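## Task

Fourteen cylinders have colours on their undersides that form seven matching pairs. Reveal them two at a time: when the two revealed colours match, leave both colour-up; when they differ, put both back colour-down before revealing any other cylinder. Carry on until all fourteen stand colour-up, then release everything. Lifting or tipping a cylinder counts as revealing it, even if it goes straight back down. A revealed cylinder may only go back colour-down after it and its partner from the same turn have both stood colour-up on the table at the same moment, however briefly; otherwise the task fails. A cylinder from a pair already matched cannot act as that partner. At the end, neither gripper may hold a loose object, the two grippers may not hold one between them, and the robot may carry no more than one fifth of any cylinder's weight, or the result is a failure. A cylinder may tip over onto the table as long as no part of the robot touches it while it lands. Anything that stays in place only because the robot holds it does not count. Nothing may be knocked or placed off the table.

## Robot and tools

Robot: two arms, left_arm and right_arm, mounted on opposite sides of a table, each ending in a parallel two-finger gripper. The names do not tell you which side of a camera image an arm is on. Loose objects may occasionally get a short shove from outside.

Scene frame: origin at the table centre, +z up, table surface at z = +0.020 m. left_arm's base sits on the +y side. Each gripper also has its own axes: fingers point along its +x, and they close and open along its y. The reported end_effector_position is the spot between the finger pads, roughly 3 to 4 cm short of the tips.

The 14-number row used by both motion tools: first left_arm's seven values dx, dy, dz, rx, ry, rz, opening, then right_arm's seven in the same order. Always send all 14, even when one arm should stay put. All values lie in [-1, 1]. dx..rz are an offset, not a pose: they are expressed in that gripper's own axes and measured from the gripper pose shown in the most recent result that includes it (before any such result in a scene, or for a second or later call in the same reply, from where the arm is when the action begins). Scale: 1.0 equals 0.6 m of translation or 180 degrees of turn; rx, ry, rz form a single rotation vector. Opening is absolute, not an offset: +1 is fully open (0.088 m), empty fingers touch near -0.80, and values below that change nothing. Closing from fully open needs at least about 0.5 s. Because offsets refer back to the last shown pose, a row of zeros is not a pause; it drives the arm back to that pose. To keep an arm still, send the offset to its desired pose in the first call of a reply and zeros afterwards, with the opening it should keep.

execute_actions takes "actions", a list holding one item or none, plus optional "pictures" (boolean). An empty list just reports the state. An item {"rows": [...], "steps": n} runs up to 15 control steps of 1/30 s each (default 15), one row per step, the final row repeated if rows run out; every row counts from the same base pose, not from the row before. An item with only {"steps": n} (up to 300) waits, counting from the previous result. A refused call sends nothing.

move takes "target" (one 14-number row as above) and optional "speed" in m/s, 0.002 to 0.5 (default 0.25; rotation capped at twice that in rad/s). Each gripper follows a straight path toward its target, both finishing together, over 0.5 to 10 s; longer paths are cut off at 10 s. It turns the shorter way. It does not avoid obstacles or the other arm, lags and may overshoot the speed, especially with a nearly straight arm. Faster contact and targets set deeper past contact mean harder pressing. The opening is sent as the move starts. The result adds a "move:" line with the ending (done, off_target, moving, held, fault) and any limits: limits=paced means the target was clipped; limits=held means some steps were blocked, after which the arm may jump faster than asked. Distances from each target are listed.

wait takes "seconds" (0 to 10) and sends nothing new. zoom_image takes "camera" (cam_high, cam_low, cam_left_wrist, cam_right_wrist, each 504x504) and "region" [x0, y0, x1, y1] in pixels, top-left origin, no larger than 504 by 504. finished_scene takes "scene", the current scene number, ends it irreversibly and reports success; the task must hold at that moment.

Result lines: each arm's end_effector_position (m), end_effector_quat_wxyz and velocities in the scene frame; printed positions may be off, more so at long reach. grip_measured is the finger opening on the command scale; each gripper may read up to about 1 mm wrong. To hold something, command an opening clearly below grip_measured; the gap sets squeeze force (about 34 N per pad maximum, and a fast close can press harder or spring open). "pose unreachable" means a clearance check altered or blocked an arm's command; HELD marks affected steps. A "Hand target" line shows where each gripper is being driven. MOTOR HOT warns from 50 °C; at 95 °C an OVER-TEMPERATURE FAULT holds the arm, and if it fails to cool it goes limp and drops anything held, so avoid holding loads long.

Motion limits: each step's command is clipped to 70 mm and 16 degrees from the measured pose; position wins over orientation if both cannot be reached. After an action the arm continues only to its last clipped pose, so check the result and send the remainder. Friction can leave the gripper short, slightly tilted, or unmoved on tiny moves; verify and correct. The world keeps running while you compose replies. Joint ranges (rad): waist -3.054 to 3.054, shoulder 0 to 3.142, elbow 0 to 2.356, wrist pitch and yaw -1.571 to 1.571, wrist roll -3.142 to 3.142. Load limits (N m): waist 16.6, shoulder 20.6, elbow 20.5, wrist pitch 5.42, wrist yaw 5.4, wrist roll 5.07, held weight included; reaching one stops that arm for 10 s.

Avoid: arms colliding or pushing on each other (mounts included), dropping or slamming cylinders, hard pushes, anything leaving the table, and ending with a gripper closed on a cylinder.

Each tool is called as name([rows], argument=value, ...), one row to a line, values as JSON.

## Session

execute_actions(actions=[])

Scene clock: 0.00 s of 17941.00 s.
left_arm: end_effector_position=(+0.1080, +0.1555, +0.4612) grip_measured=+0.831 end_effector_quat_wxyz=(+0.701, -0.023, -0.021, -0.712) end_effector_velocity=(-0.002, -0.001, -0.003) end_effector_angular_velocity=(+0.003, +0.007, -0.010) | right_arm: end_effector_position=(-0.2718, -0.5317, +0.3835) grip_measured=+0.821 end_effector_quat_wxyz=(+0.175, +0.194, +0.706, +0.658) end_effector_velocity=(-0.000, +0.000, -0.003) end_effector_angular_velocity=(+0.017, -0.023, +0.005)
Joint positions: left_arm=[-0.005  0.845  0.658  0.25   0.002 -0.002  0.08 ] | right_arm=[1.616 1.618 1.004 0.631 1.03  1.63  0.079]
Joint velocities: left_arm=[-0.002  0.002 -0.007  0.007  0.007 -0.007  0.   ] | right_arm=[-0.002 -0.002 -0.002 -0.022 -0.007 -0.007  0.   ]
Heat: left arm: hottest wrist yaw 24 °C (+0.0 °C/min); right arm: hottest wrist pitch 24 °C (+0.0 °C/min).
Hand target (left_arm): +0.108, +0.155, +0.461; +0.701, -0.023, -0.021, -0.712
Hand target (right_arm): -0.272, -0.532, +0.383; +0.175, +0.194, +0.706, +0.658

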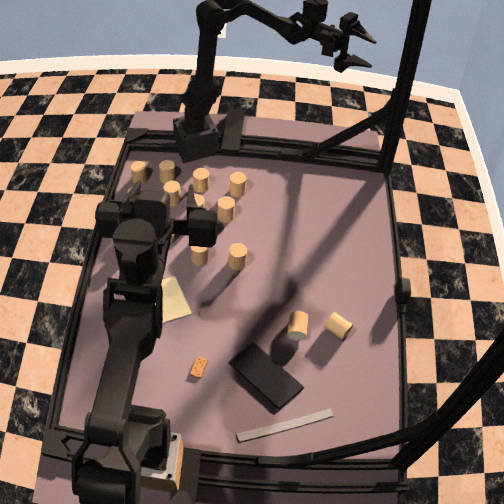

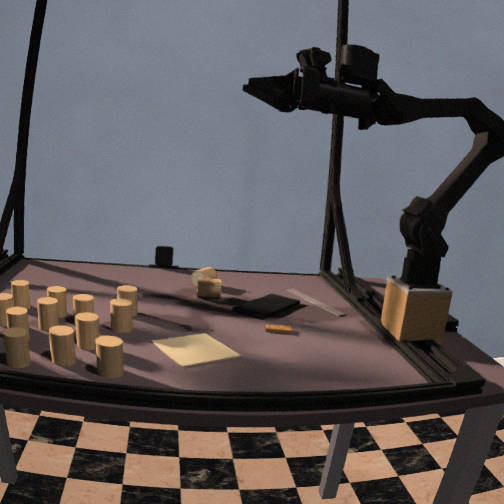

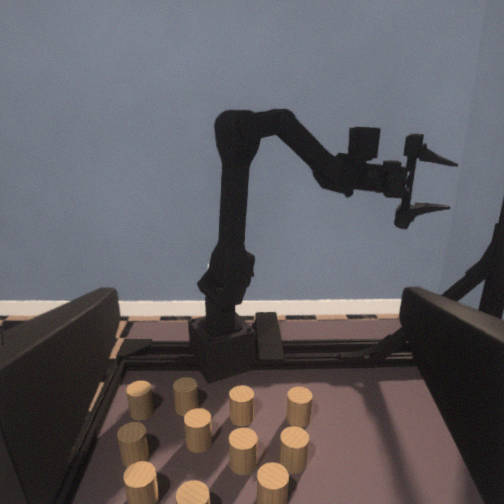

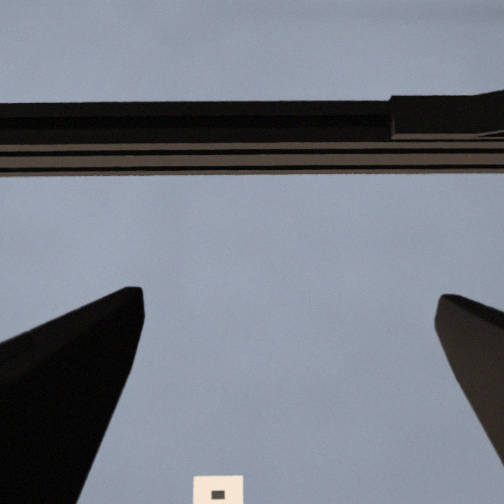

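zoom_image(camera="cam_low", region=[0, 230, 260, 400])

zoom_image(camera="cam_low", region=[220, 20, 504, 200])

Region (0, 230, 260, 400) of cam_low's 504x504 image, scaled by 1.938, with more detail than that image has; it fills the top 330 rows of this view, and the rest is white.

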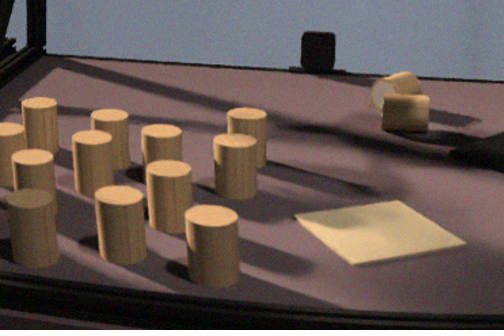

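Region (220, 20, 504, 200) of cam_low's 504x504 image, scaled by 1.775, with more detail than that image has; it fills the top 319 rows of this view, and the rest is white.

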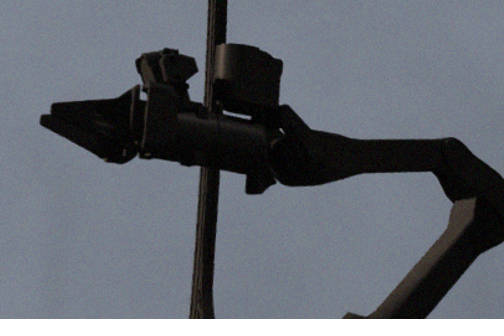

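move(target=[-0.1,-0.4,-0.2,0,0,0,1, -0.298,-0.08,0.72,-0.149,0.115,-0.496,1])

Scene clock: 54.13 s of 17941.00 s.
left_arm: end_effector_position=(-0.1293, +0.2115, +0.3350) grip_measured=+0.994 end_effector_quat_wxyz=(+0.701, -0.021, -0.015, -0.712) end_effector_velocity=(+0.002, +0.000, -0.002) end_effector_angular_velocity=(+0.003, -0.008, +0.020) | right_arm: end_effector_position=(+0.0985, -0.2571, +0.3058) grip_measured=+0.984 end_effector_quat_wxyz=(+0.506, -0.493, +0.501, +0.500) end_effector_velocity=(+0.005, -0.004, -0.000) end_effector_angular_velocity=(-0.019, -0.013, +0.010)
Joint positions: left_arm=[-1.138  1.574  0.529  1.165 -1.129  0.102  0.088] | right_arm=[-0.181  1.298  1.298 -1.559  0.002  0.29   0.087]
Joint velocities: left_arm=[-0.002  0.007 -0.002  0.007 -0.022  0.007  0.   ] | right_arm=[-0.012 -0.002 -0.002 -0.022  0.007 -0.022 -0.   ]
Heat: left arm: hottest wrist pitch 27 °C (+3.3 °C/min); right arm: hottest elbow 28 °C (+4.4 °C/min).
Hand target (left_arm): -0.132, +0.211, +0.337; +0.701, -0.024, -0.015, -0.712
Hand target (right_arm): +0.099, -0.254, +0.308; +0.508, -0.493, +0.499, +0.500
Off the commanded pose (left_arm): 0.004 m, 1 deg.
Off the commanded pose (right_arm): 0.006 m, 1 deg.
After step 90, 47.37 s passed at rest.
move: done

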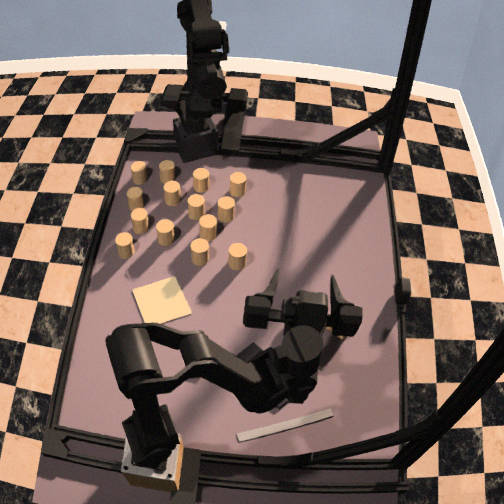

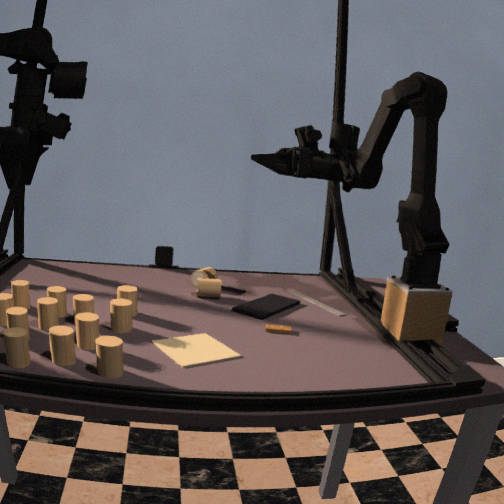

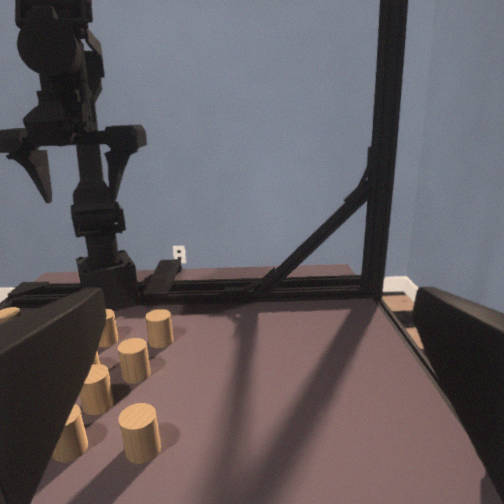

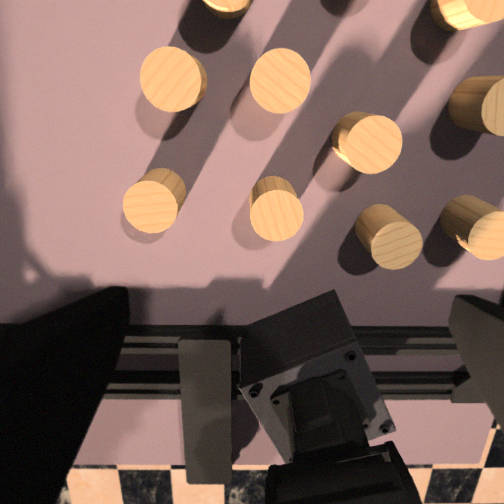

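move(target=[0,0,0,0,0,0,1, 0,-0.1,0.2,0,0,0,1])

Scene clock: 61.07 s of 17941.00 s.
left_arm: end_effector_position=(-0.1295, +0.2115, +0.3350) grip_measured=+0.994 end_effector_quat_wxyz=(+0.701, -0.021, -0.016, -0.712) end_effector_velocity=(+0.001, +0.001, -0.001) end_effector_angular_velocity=(+0.004, +0.016, +0.004) | right_arm: end_effector_position=(+0.1587, -0.1403, +0.3074) grip_measured=+0.984 end_effector_quat_wxyz=(+0.507, -0.494, +0.499, +0.500) end_effector_velocity=(-0.001, -0.007, -0.000) end_effector_angular_velocity=(-0.036, +0.008, +0.005)
Joint positions: left_arm=[-1.138  1.575  0.53   1.166 -1.129  0.102  0.088] | right_arm=[-0.478  1.71   1.687 -1.534  0.003 -0.008  0.087]
Joint velocities: left_arm=[-0.002 -0.002 -0.002 -0.007 -0.007 -0.022 -0.   ] | right_arm=[-0.002  0.002  0.002 -0.037 -0.007 -0.007 -0.   ]
Heat: left arm: hottest wrist pitch 27 °C (+3.0 °C/min); right arm: hottest elbow 28 °C (+4.1 °C/min).
Hand target (left_arm): -0.129, +0.212, +0.335; +0.701, -0.021, -0.016, -0.712
Hand target (right_arm): +0.159, -0.137, +0.307; +0.507, -0.494, +0.499, +0.500
Off the commanded pose (left_arm): 0.000 m, 0 deg.
Off the commanded pose (right_arm): 0.003 m, 0 deg.
After step 90, 2.83 s passed at rest.
move: done

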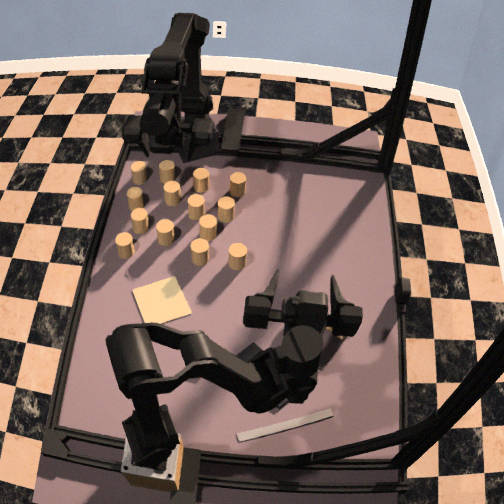

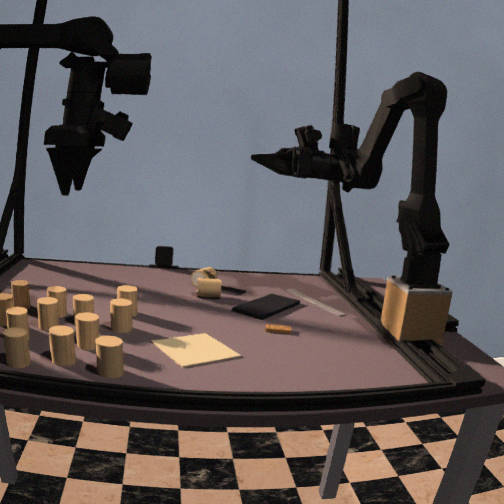

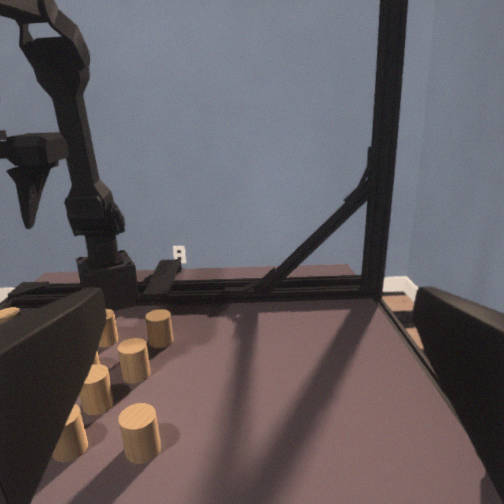

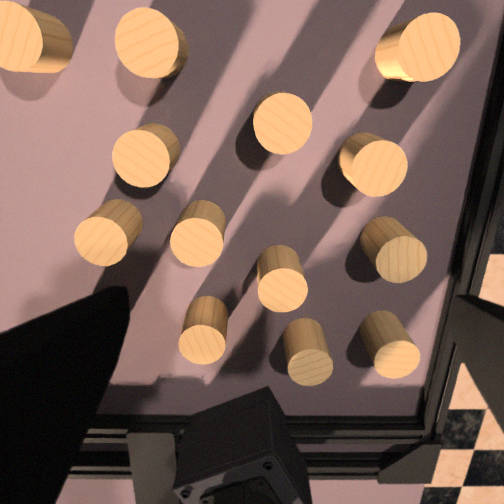

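move(target=[0,0,0,0,0,0,1, 0.25,-0.02,-0.011,0,0.006,0,0.5])

Scene clock: 81.70 s of 17941.00 s.
left_arm: end_effector_position=(-0.1295, +0.2115, +0.3350) grip_measured=+0.994 end_effector_quat_wxyz=(+0.701, -0.021, -0.016, -0.712) end_effector_velocity=(+0.003, +0.001, -0.003) end_effector_angular_velocity=(+0.007, -0.017, +0.020) | right_arm: end_effector_position=(+0.1715, -0.1426, +0.1619) grip_measured=+0.500 end_effector_quat_wxyz=(+0.506, -0.495, +0.500, +0.498) end_effector_velocity=(-0.000, +0.001, +0.000) end_effector_angular_velocity=(+0.008, +0.007, +0.020)
Joint positions: left_arm=[-1.138  1.575  0.53   1.166 -1.129  0.102  0.088] | right_arm=[-0.521  1.747  1.144 -0.958  0.003 -0.051  0.064]
Joint velocities: left_arm=[-0.002  0.002 -0.002 -0.007 -0.022  0.007 -0.   ] | right_arm=[-0.002 -0.002 -0.002  0.007 -0.007 -0.022 -0.   ]
Heat: left arm: hottest wrist pitch 26 °C (+1.0 °C/min); right arm: hottest elbow 30 °C (+4.0 °C/min).
Hand target (left_arm): -0.130, +0.212, +0.335; +0.701, -0.021, -0.016, -0.712
Hand target (right_arm): +0.172, -0.145, +0.158; +0.503, -0.499, +0.503, +0.495
Off the commanded pose (left_arm): 0.000 m, 0 deg.
Off the commanded pose (right_arm): 0.005 m, 1 deg.
After step 90, 16.50 s passed at rest.
move: done

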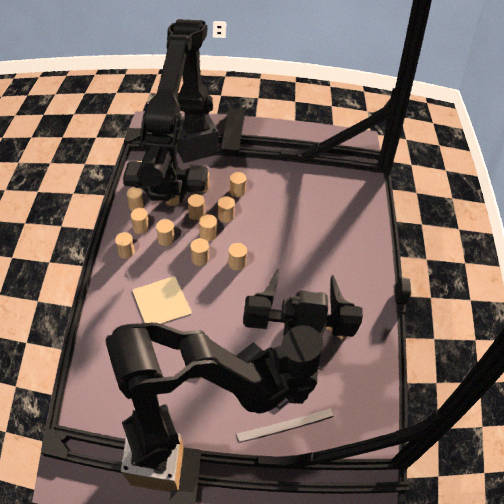

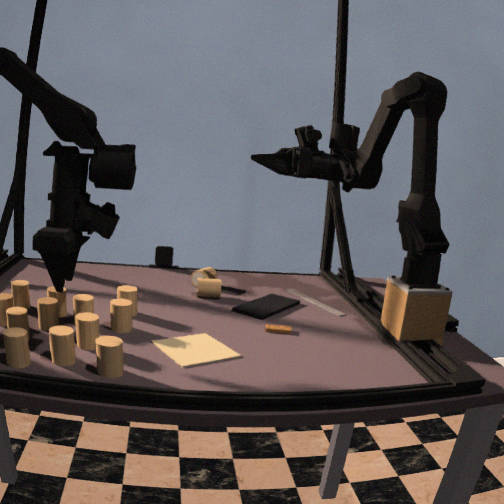

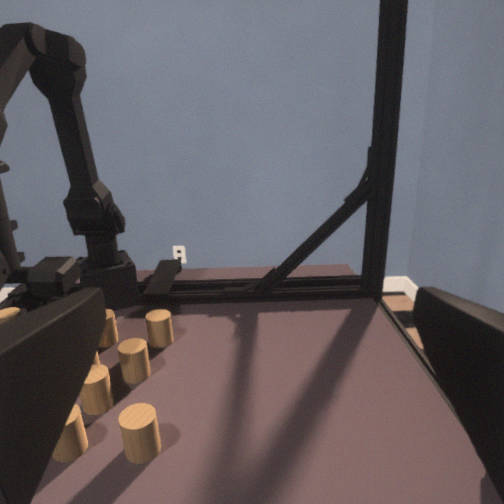

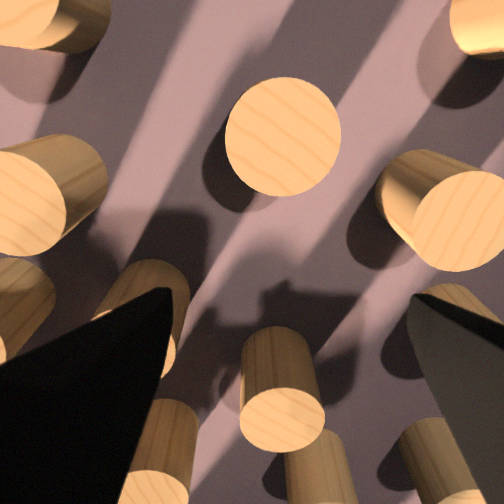

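move(target=[0,0,0,0,0,0,1, 0.06,0,0.066,0,0.006,0,0.5], speed=0.1)

Scene clock: 96.70 s of 17941.00 s.
left_arm: end_effector_position=(-0.1295, +0.2115, +0.3347) grip_measured=+0.994 end_effector_quat_wxyz=(+0.701, -0.020, -0.016, -0.712) end_effector_velocity=(+0.002, -0.001, +0.002) end_effector_angular_velocity=(-0.000, -0.005, +0.010) | right_arm: end_effector_position=(+0.1727, -0.1063, +0.1273) grip_measured=+0.500 end_effector_quat_wxyz=(+0.501, -0.500, +0.505, +0.494) end_effector_velocity=(+0.002, -0.002, +0.000) end_effector_angular_velocity=(-0.008, -0.007, +0.005)
Joint positions: left_arm=[-1.138  1.575  0.529  1.166 -1.129  0.102  0.088] | right_arm=[-0.517  1.943  1.251 -0.89   0.003 -0.047  0.064]
Joint velocities: left_arm=[ 0.002 -0.007  0.002 -0.007 -0.007  0.007 -0.001] | right_arm=[-0.002 -0.002 -0.002 -0.007  0.007 -0.007 -0.   ]
Heat: left arm: hottest wrist pitch 26 °C (+0.0 °C/min); right arm: hottest elbow 29 °C (+2.0 °C/min).
Hand target (left_arm): -0.130, +0.212, +0.335; +0.701, -0.020, -0.016, -0.712
Hand target (right_arm): +0.172, -0.103, +0.126; +0.502, -0.500, +0.505, +0.494
Off the commanded pose (left_arm): 0.000 m, 0 deg.
Off the commanded pose (right_arm): 0.004 m, 0 deg.
After step 90, 11.00 s passed at rest.
move: done

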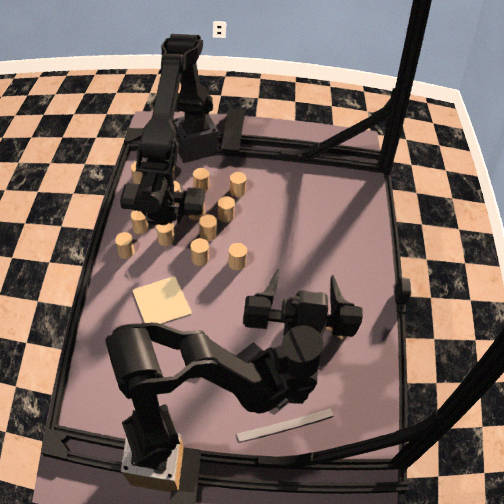

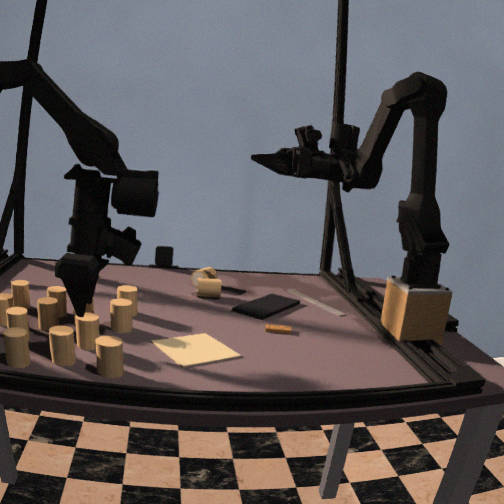

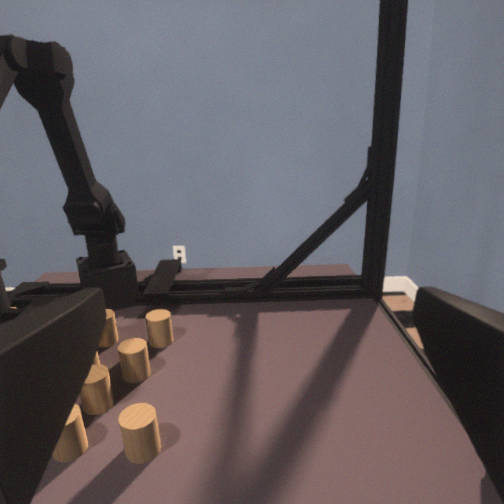

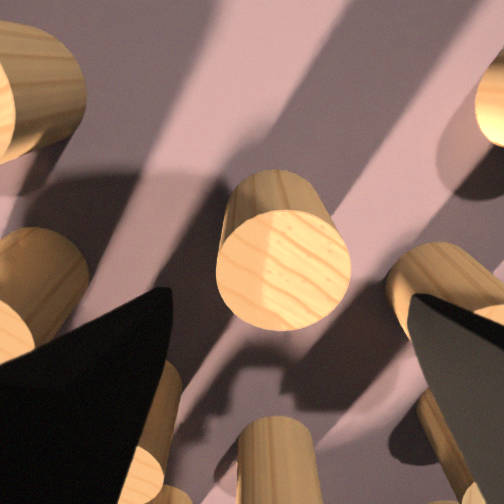

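move(target=[0.07,0.433,-0.142,0.502,0.017,-0.009,0.6, 0.08,0.002,0.012,0,0,0,0.5])

move(target=[0,0,0,0,0,0,0.6, 0,0,0,0,0,0,-0.4])

Scene clock: 111.97 s of 17941.00 s.
left_arm: end_effector_position=(+0.1304, +0.1625, +0.2517) grip_measured=+0.600 end_effector_quat_wxyz=(+0.494, +0.506, -0.498, -0.501) end_effector_velocity=(+0.002, -0.001, -0.005) end_effector_angular_velocity=(+0.022, -0.005, +0.010) | right_arm: end_effector_position=(+0.1732, -0.0957, +0.0854) grip_measured=+0.500 end_effector_quat_wxyz=(+0.506, -0.495, +0.501, +0.498) end_effector_velocity=(-0.000, -0.000, +0.001) end_effector_angular_velocity=(-0.002, +0.007, +0.005)
Joint positions: left_arm=[0.121 1.62  0.038 1.567 0.111 1.581 0.068] | right_arm=[-0.517  2.044  1.21  -0.729  0.003 -0.046  0.064]
Joint velocities: left_arm=[ 0.002  0.002  0.002 -0.022 -0.007  0.007  0.   ] | right_arm=[-0.002 -0.002  0.002 -0.007 -0.007 -0.007 -0.   ]
Heat: left arm: hottest wrist pitch 26 °C (-1.0 °C/min); right arm: hottest elbow 29 °C (+1.0 °C/min).
Hand target (left_arm): +0.131, +0.161, +0.253; +0.495, +0.505, -0.501, -0.499
Hand target (right_arm): +0.172, -0.100, +0.079; +0.501, -0.500, +0.506, +0.493
Off the commanded pose (left_arm): 0.002 m, 1 deg.
Off the commanded pose (right_arm): 0.007 m, 1 deg.
joint sent to its limit (left arm) — the command would take joint 4 (wrist pitch) past its upper limit, so that joint was sent only as far as its limit.
After step 90, 8.70 s passed at rest.
move: done

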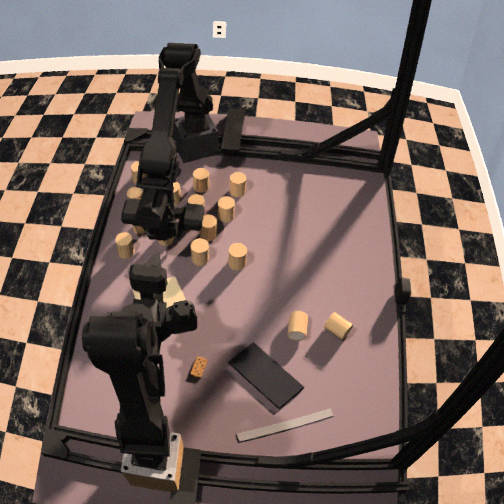

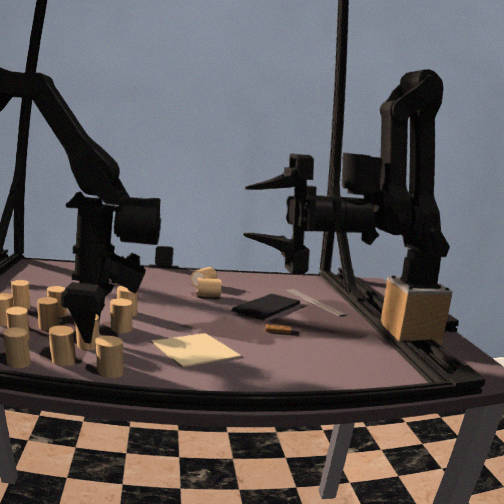

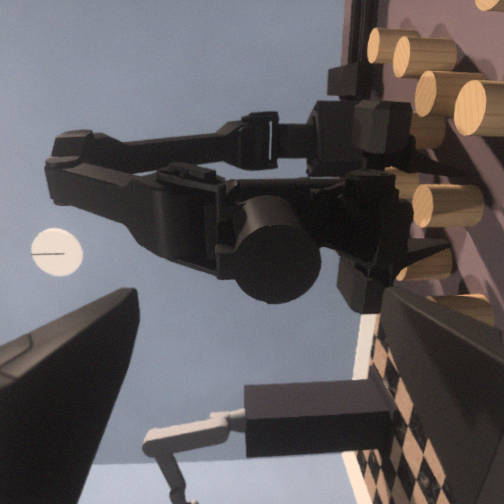

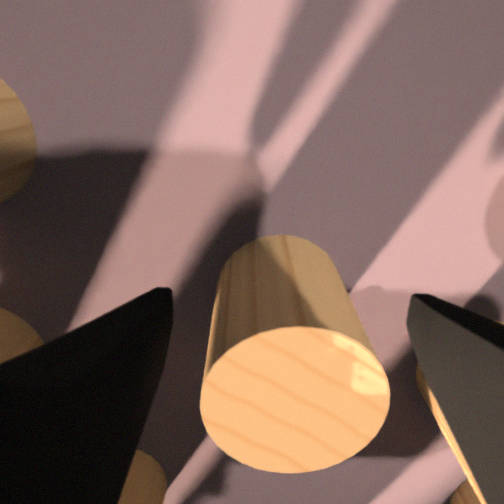

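Scene clock: 112.47 s of 17941.00 s.
left_arm: end_effector_position=(+0.1305, +0.1626, +0.2517) grip_measured=+0.600 end_effector_quat_wxyz=(+0.494, +0.506, -0.498, -0.501) end_effector_velocity=(+0.002, +0.001, -0.002) end_effector_angular_velocity=(+0.007, +0.008, +0.020) | right_arm: end_effector_position=(+0.1731, -0.0957, +0.0854) grip_measured=-0.003 end_effector_quat_wxyz=(+0.506, -0.495, +0.501, +0.498) end_effector_velocity=(+0.001, -0.002, +0.000) end_effector_angular_velocity=(-0.007, +0.008, +0.015)
Joint positions: left_arm=[0.121 1.62  0.038 1.567 0.111 1.581 0.068] | right_arm=[-0.517  2.044  1.21  -0.729  0.002 -0.046  0.039]
Joint velocities: left_arm=[-0.002 -0.002 -0.002 -0.007 -0.022 -0.007 -0.   ] | right_arm=[-0.007 -0.002 -0.002 -0.007 -0.007 -0.022  0.   ]
Heat: left arm: hottest wrist pitch 27 °C (+0.0 °C/min); right arm: hottest elbow 29 °C (+1.0 °C/min).
Hand target (left_arm): +0.130, +0.163, +0.252; +0.494, +0.506, -0.498, -0.501
Hand target (right_arm): +0.173, -0.096, +0.085; +0.506, -0.495, +0.501, +0.498
Off the commanded pose (left_arm): 0.000 m, 0 deg.
Off the commanded pose (right_arm): 0.000 m, 0 deg.
move: done

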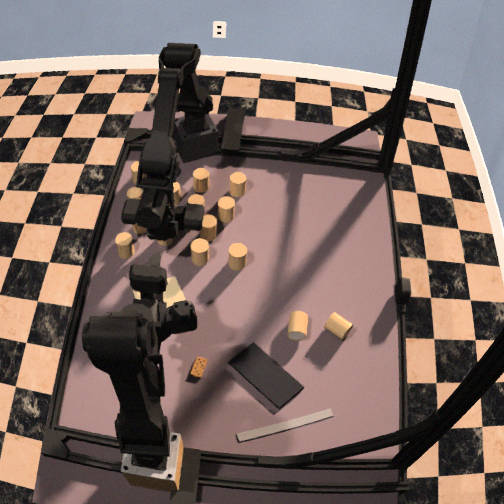

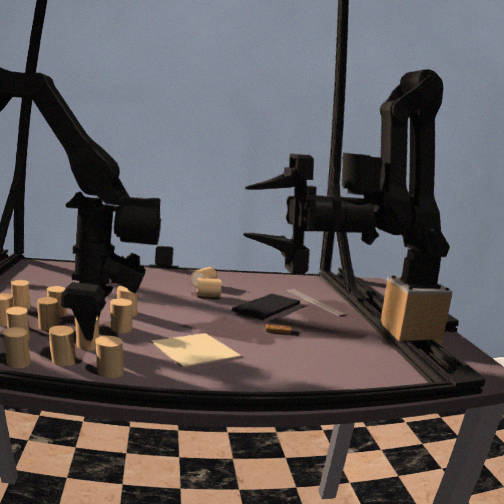

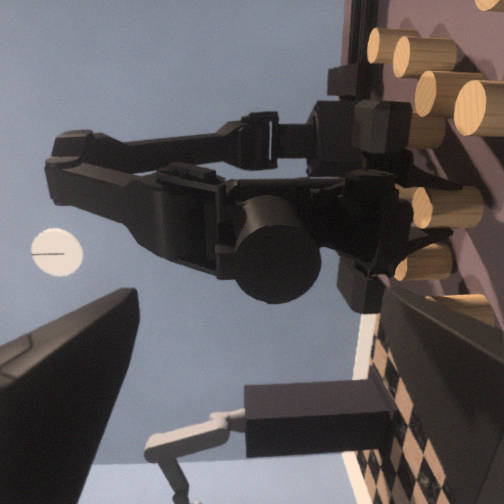

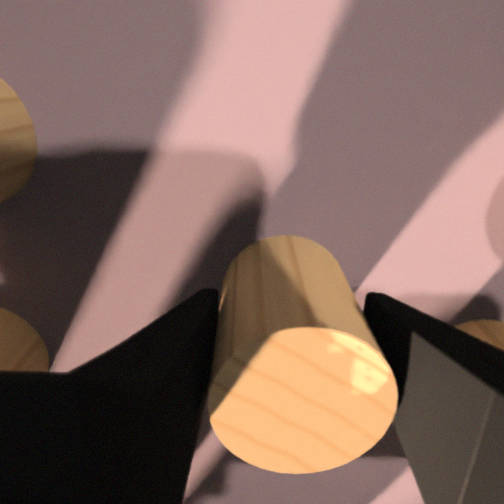

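move(target=[0,0.13,0,0,0,0,0.6, -0.133,0,0,0,0,0,-0.4], speed=0.15)

move(target=[0.088,0,0,-0.004,0,0,0.6, -0.275,0.072,0.077,0,-0.495,0,-0.4], speed=0.35)

Scene clock: 123.33 s of 17941.00 s.
left_arm: end_effector_position=(+0.1299, +0.1632, +0.3235) grip_measured=+0.600 end_effector_quat_wxyz=(+0.491, +0.510, -0.493, -0.506) end_effector_velocity=(+0.001, +0.000, +0.002) end_effector_angular_velocity=(+0.002, +0.007, +0.015) | right_arm: end_effector_position=(+0.1728, -0.1003, +0.1572) grip_measured=-0.003 end_effector_quat_wxyz=(+0.499, -0.501, +0.507, +0.492) end_effector_velocity=(-0.001, -0.005, +0.000) end_effector_angular_velocity=(-0.022, +0.009, +0.005)
Joint positions: left_arm=[0.118 0.964 0.214 0.718 0.108 1.579 0.068] | right_arm=[-0.517  1.925  1.355 -1.017  0.002 -0.046  0.039]
Joint velocities: left_arm=[-0.007 -0.012  0.007 -0.022 -0.022 -0.007 -0.   ] | right_arm=[-0.002 -0.002 -0.002 -0.022 -0.007 -0.007  0.   ]
Heat: left arm: hottest wrist pitch 27 °C (+0.0 °C/min); right arm: hottest elbow 29 °C (+0.0 °C/min).
Hand target (left_arm): +0.130, +0.162, +0.331; +0.494, +0.506, -0.498, -0.501
Hand target (right_arm): +0.172, -0.096, +0.165; +0.506, -0.495, +0.501, +0.498
Off the commanded pose (left_arm): 0.006 m, 1 deg.
Off the commanded pose (right_arm): 0.009 m, 1 deg.
move: off_target (right_arm)

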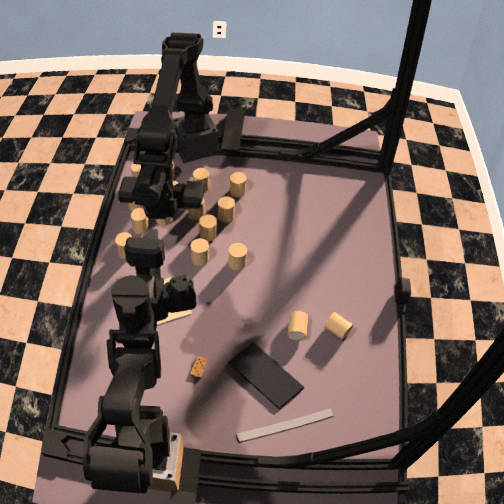

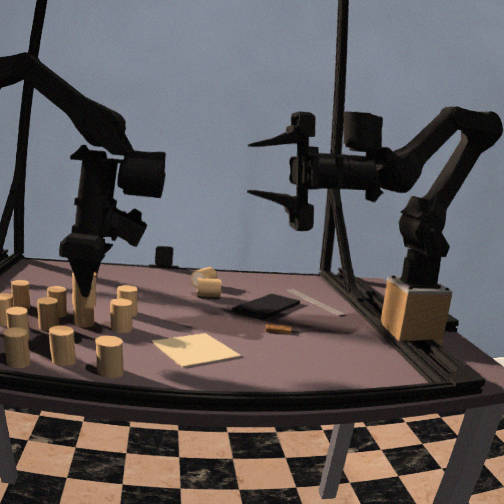

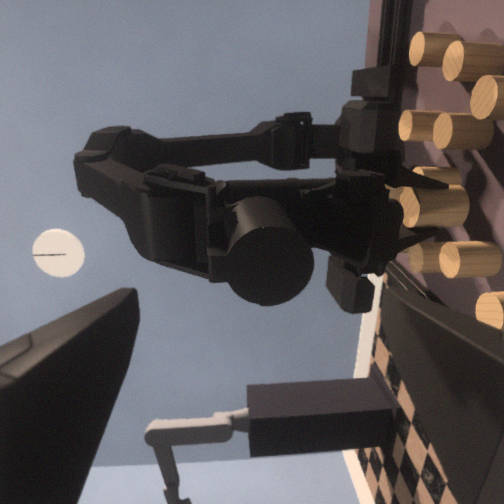

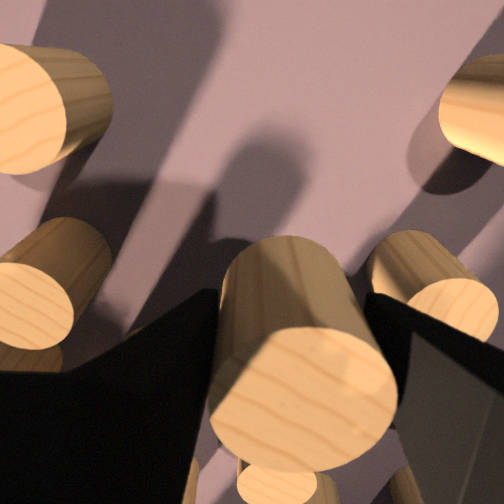

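Scene clock: 126.07 s of 17941.00 s.
left_arm: end_effector_position=(+0.1305, +0.1129, +0.3168) grip_measured=+0.600 end_effector_quat_wxyz=(+0.491, +0.510, -0.487, -0.512) end_effector_velocity=(+0.000, +0.000, -0.003) end_effector_angular_velocity=(+0.012, +0.023, +0.006) | right_arm: end_effector_position=(+0.1290, -0.0507, +0.3273) grip_measured=-0.003 end_effector_quat_wxyz=(+0.707, -0.007, +0.008, +0.707) end_effector_velocity=(-0.000, -0.000, -0.004) end_effector_angular_velocity=(-0.012, -0.008, +0.005)
Joint positions: left_arm=[0.094 1.298 0.346 0.908 0.084 1.568 0.068] | right_arm=[-0.365  1.365  0.555  0.788  0.092  0.003  0.039]
Joint velocities: left_arm=[-0.002  0.002 -0.002 -0.007 -0.007 -0.022 -0.   ] | right_arm=[-0.002  0.002 -0.002 -0.007 -0.007 -0.007 -0.   ]
Heat: left arm: hottest wrist pitch 27 °C (+0.0 °C/min); right arm: hottest elbow 29 °C (+0.0 °C/min).
Hand target (left_arm): +0.130, +0.110, +0.321; +0.494, +0.506, -0.490, -0.510
Hand target (right_arm): +0.129, -0.051, +0.322; +0.707, -0.012, +0.011, +0.707
Off the commanded pose (left_arm): 0.006 m, 1 deg.
Off the commanded pose (right_arm): 0.006 m, 1 deg.
move: done

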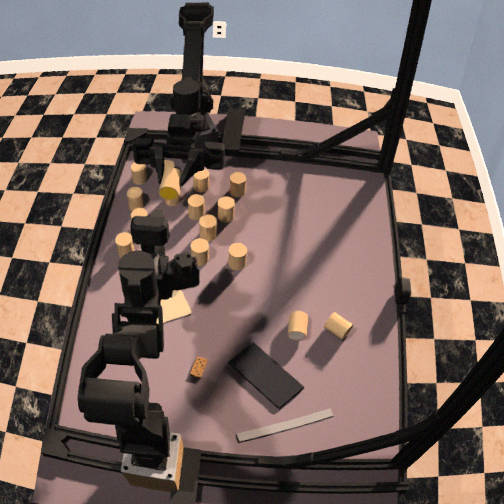

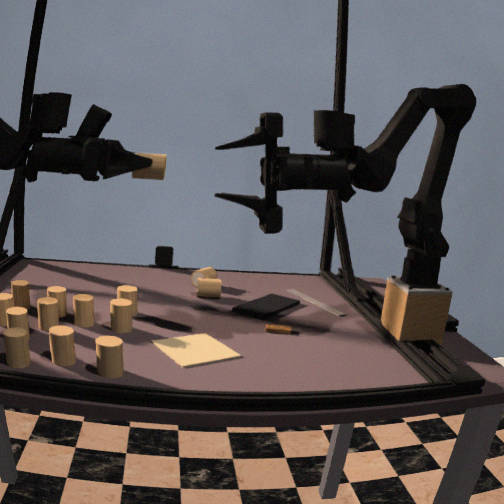

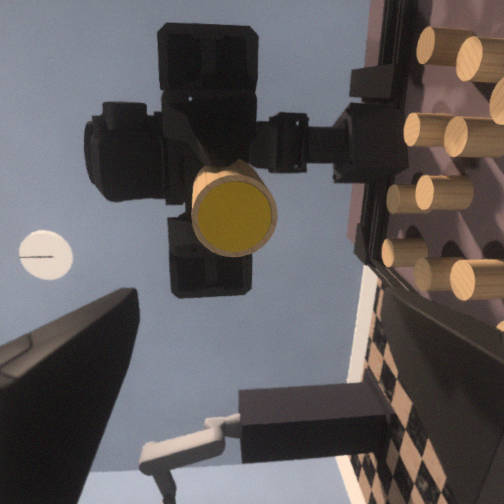

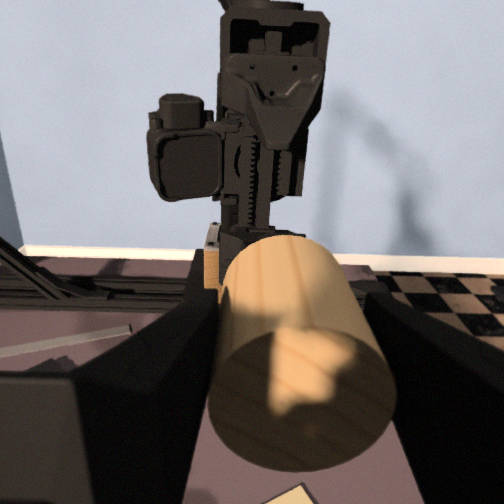

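move(target=[0.175,0.03,0,0,0,0.016,0.6, 0,0,0,0,0,0,-0.4], speed=0.12)

Scene clock: 133.40 s of 17941.00 s.
left_arm: end_effector_position=(+0.1318, +0.0101, +0.3271) grip_measured=+0.600 end_effector_quat_wxyz=(+0.502, +0.499, -0.498, -0.501) end_effector_velocity=(-0.002, -0.001, -0.002) end_effector_angular_velocity=(+0.007, +0.008, -0.010) | right_arm: end_effector_position=(+0.1291, -0.0507, +0.3263) grip_measured=-0.003 end_effector_quat_wxyz=(+0.707, -0.008, +0.009, +0.707) end_effector_velocity=(+0.002, -0.001, -0.002) end_effector_angular_velocity=(-0.007, -0.008, -0.010)
Joint positions: left_arm=[0.07  1.711 0.725 0.987 0.059 1.566 0.068] | right_arm=[-0.365  1.366  0.554  0.788  0.092  0.003  0.039]
Joint velocities: left_arm=[-0.002  0.002  0.002 -0.007  0.007 -0.007  0.   ] | right_arm=[-0.002 -0.002 -0.002 -0.007  0.007 -0.007 -0.   ]
Heat: left arm: hottest wrist pitch 28 °C (+2.0 °C/min); right arm: hottest elbow 29 °C (+0.0 °C/min).
Hand target (left_arm): +0.131, +0.007, +0.329; +0.504, +0.497, -0.500, -0.500
Hand target (right_arm): +0.129, -0.051, +0.327; +0.707, -0.007, +0.008, +0.707
Off the commanded pose (left_arm): 0.004 m, 0 deg.
Off the commanded pose (right_arm): 0.001 m, 0 deg.
move: done

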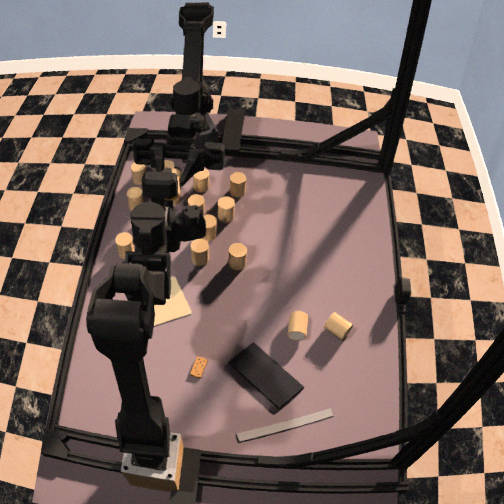

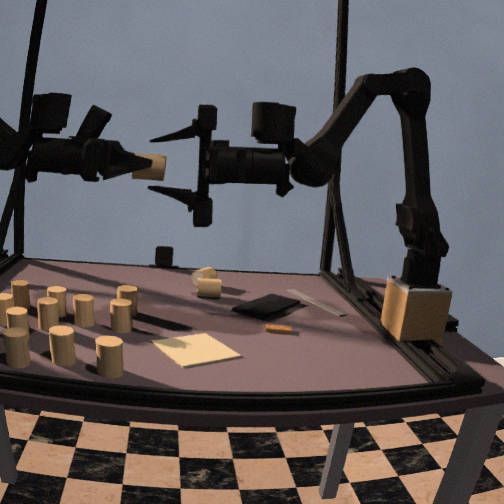

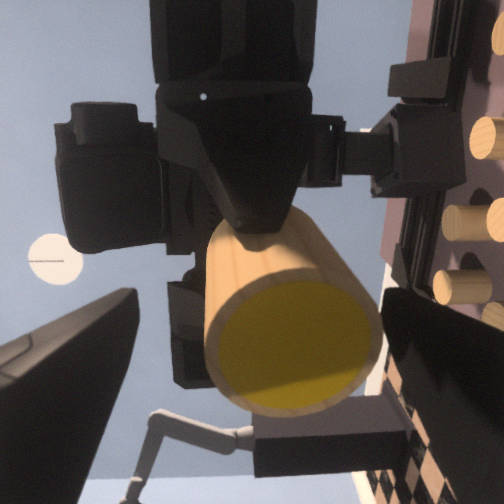

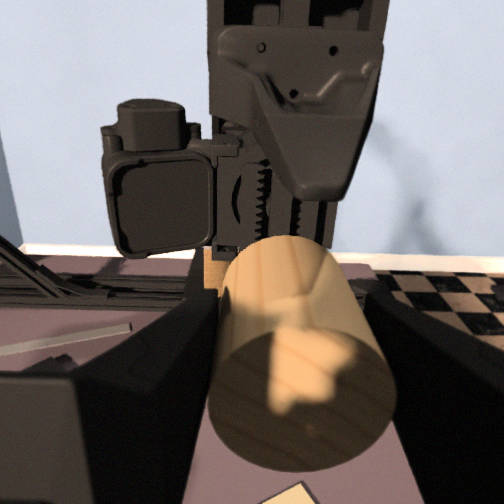

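move(target=[0.016,-0.011,0.015,0,0,0,0.6, 0,0,0,0,0,0,-0.4], speed=0.05)

Scene clock: 137.57 s of 17941.00 s.
left_arm: end_effector_position=(+0.1236, +0.0035, +0.3173) grip_measured=+0.600 end_effector_quat_wxyz=(+0.499, +0.502, -0.496, -0.503) end_effector_velocity=(+0.002, -0.001, -0.002) end_effector_angular_velocity=(+0.007, +0.007, +0.020) | right_arm: end_effector_position=(+0.1291, -0.0506, +0.3261) grip_measured=-0.003 end_effector_quat_wxyz=(+0.707, -0.008, +0.009, +0.707) end_effector_velocity=(-0.000, -0.001, -0.005) end_effector_angular_velocity=(-0.022, -0.009, +0.005)
Joint positions: left_arm=[0.043 1.756 0.739 1.007 0.032 1.566 0.068] | right_arm=[-0.365  1.366  0.554  0.787  0.092  0.003  0.039]
Joint velocities: left_arm=[-0.002  0.002  0.002 -0.007 -0.022 -0.007 -0.   ] | right_arm=[-0.002 -0.002 -0.002 -0.022 -0.007 -0.007  0.   ]
Heat: left arm: hottest wrist pitch 28 °C (+2.0 °C/min); right arm: hottest elbow 29 °C (-1.0 °C/min).
Hand target (left_arm): +0.123, +0.001, +0.320; +0.502, +0.499, -0.498, -0.501
Hand target (right_arm): +0.129, -0.051, +0.326; +0.707, -0.008, +0.009, +0.707
Off the commanded pose (left_arm): 0.004 m, 1 deg.
Off the commanded pose (right_arm): 0.000 m, 0 deg.
move: done

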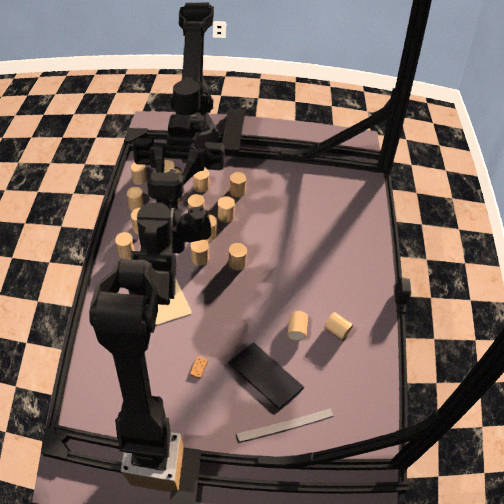

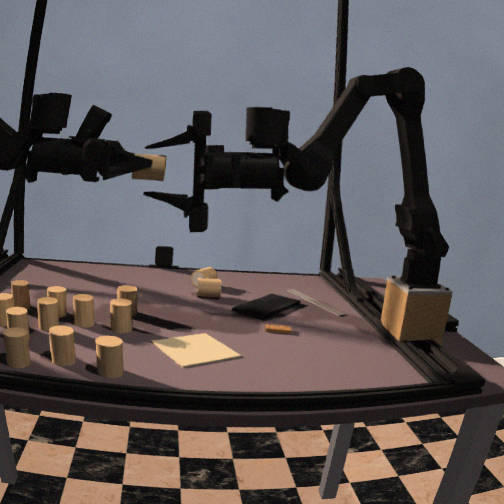

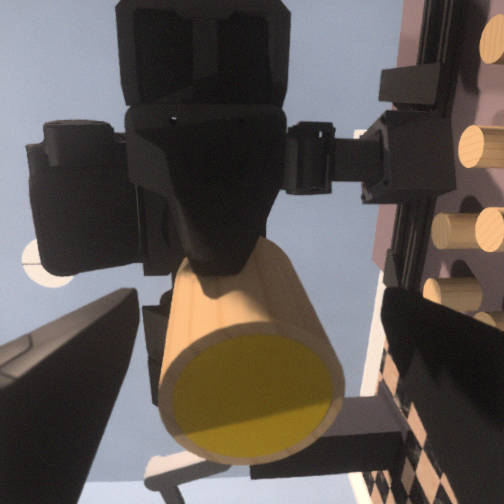

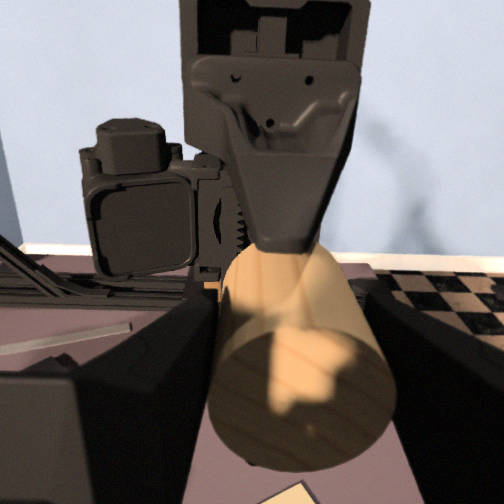

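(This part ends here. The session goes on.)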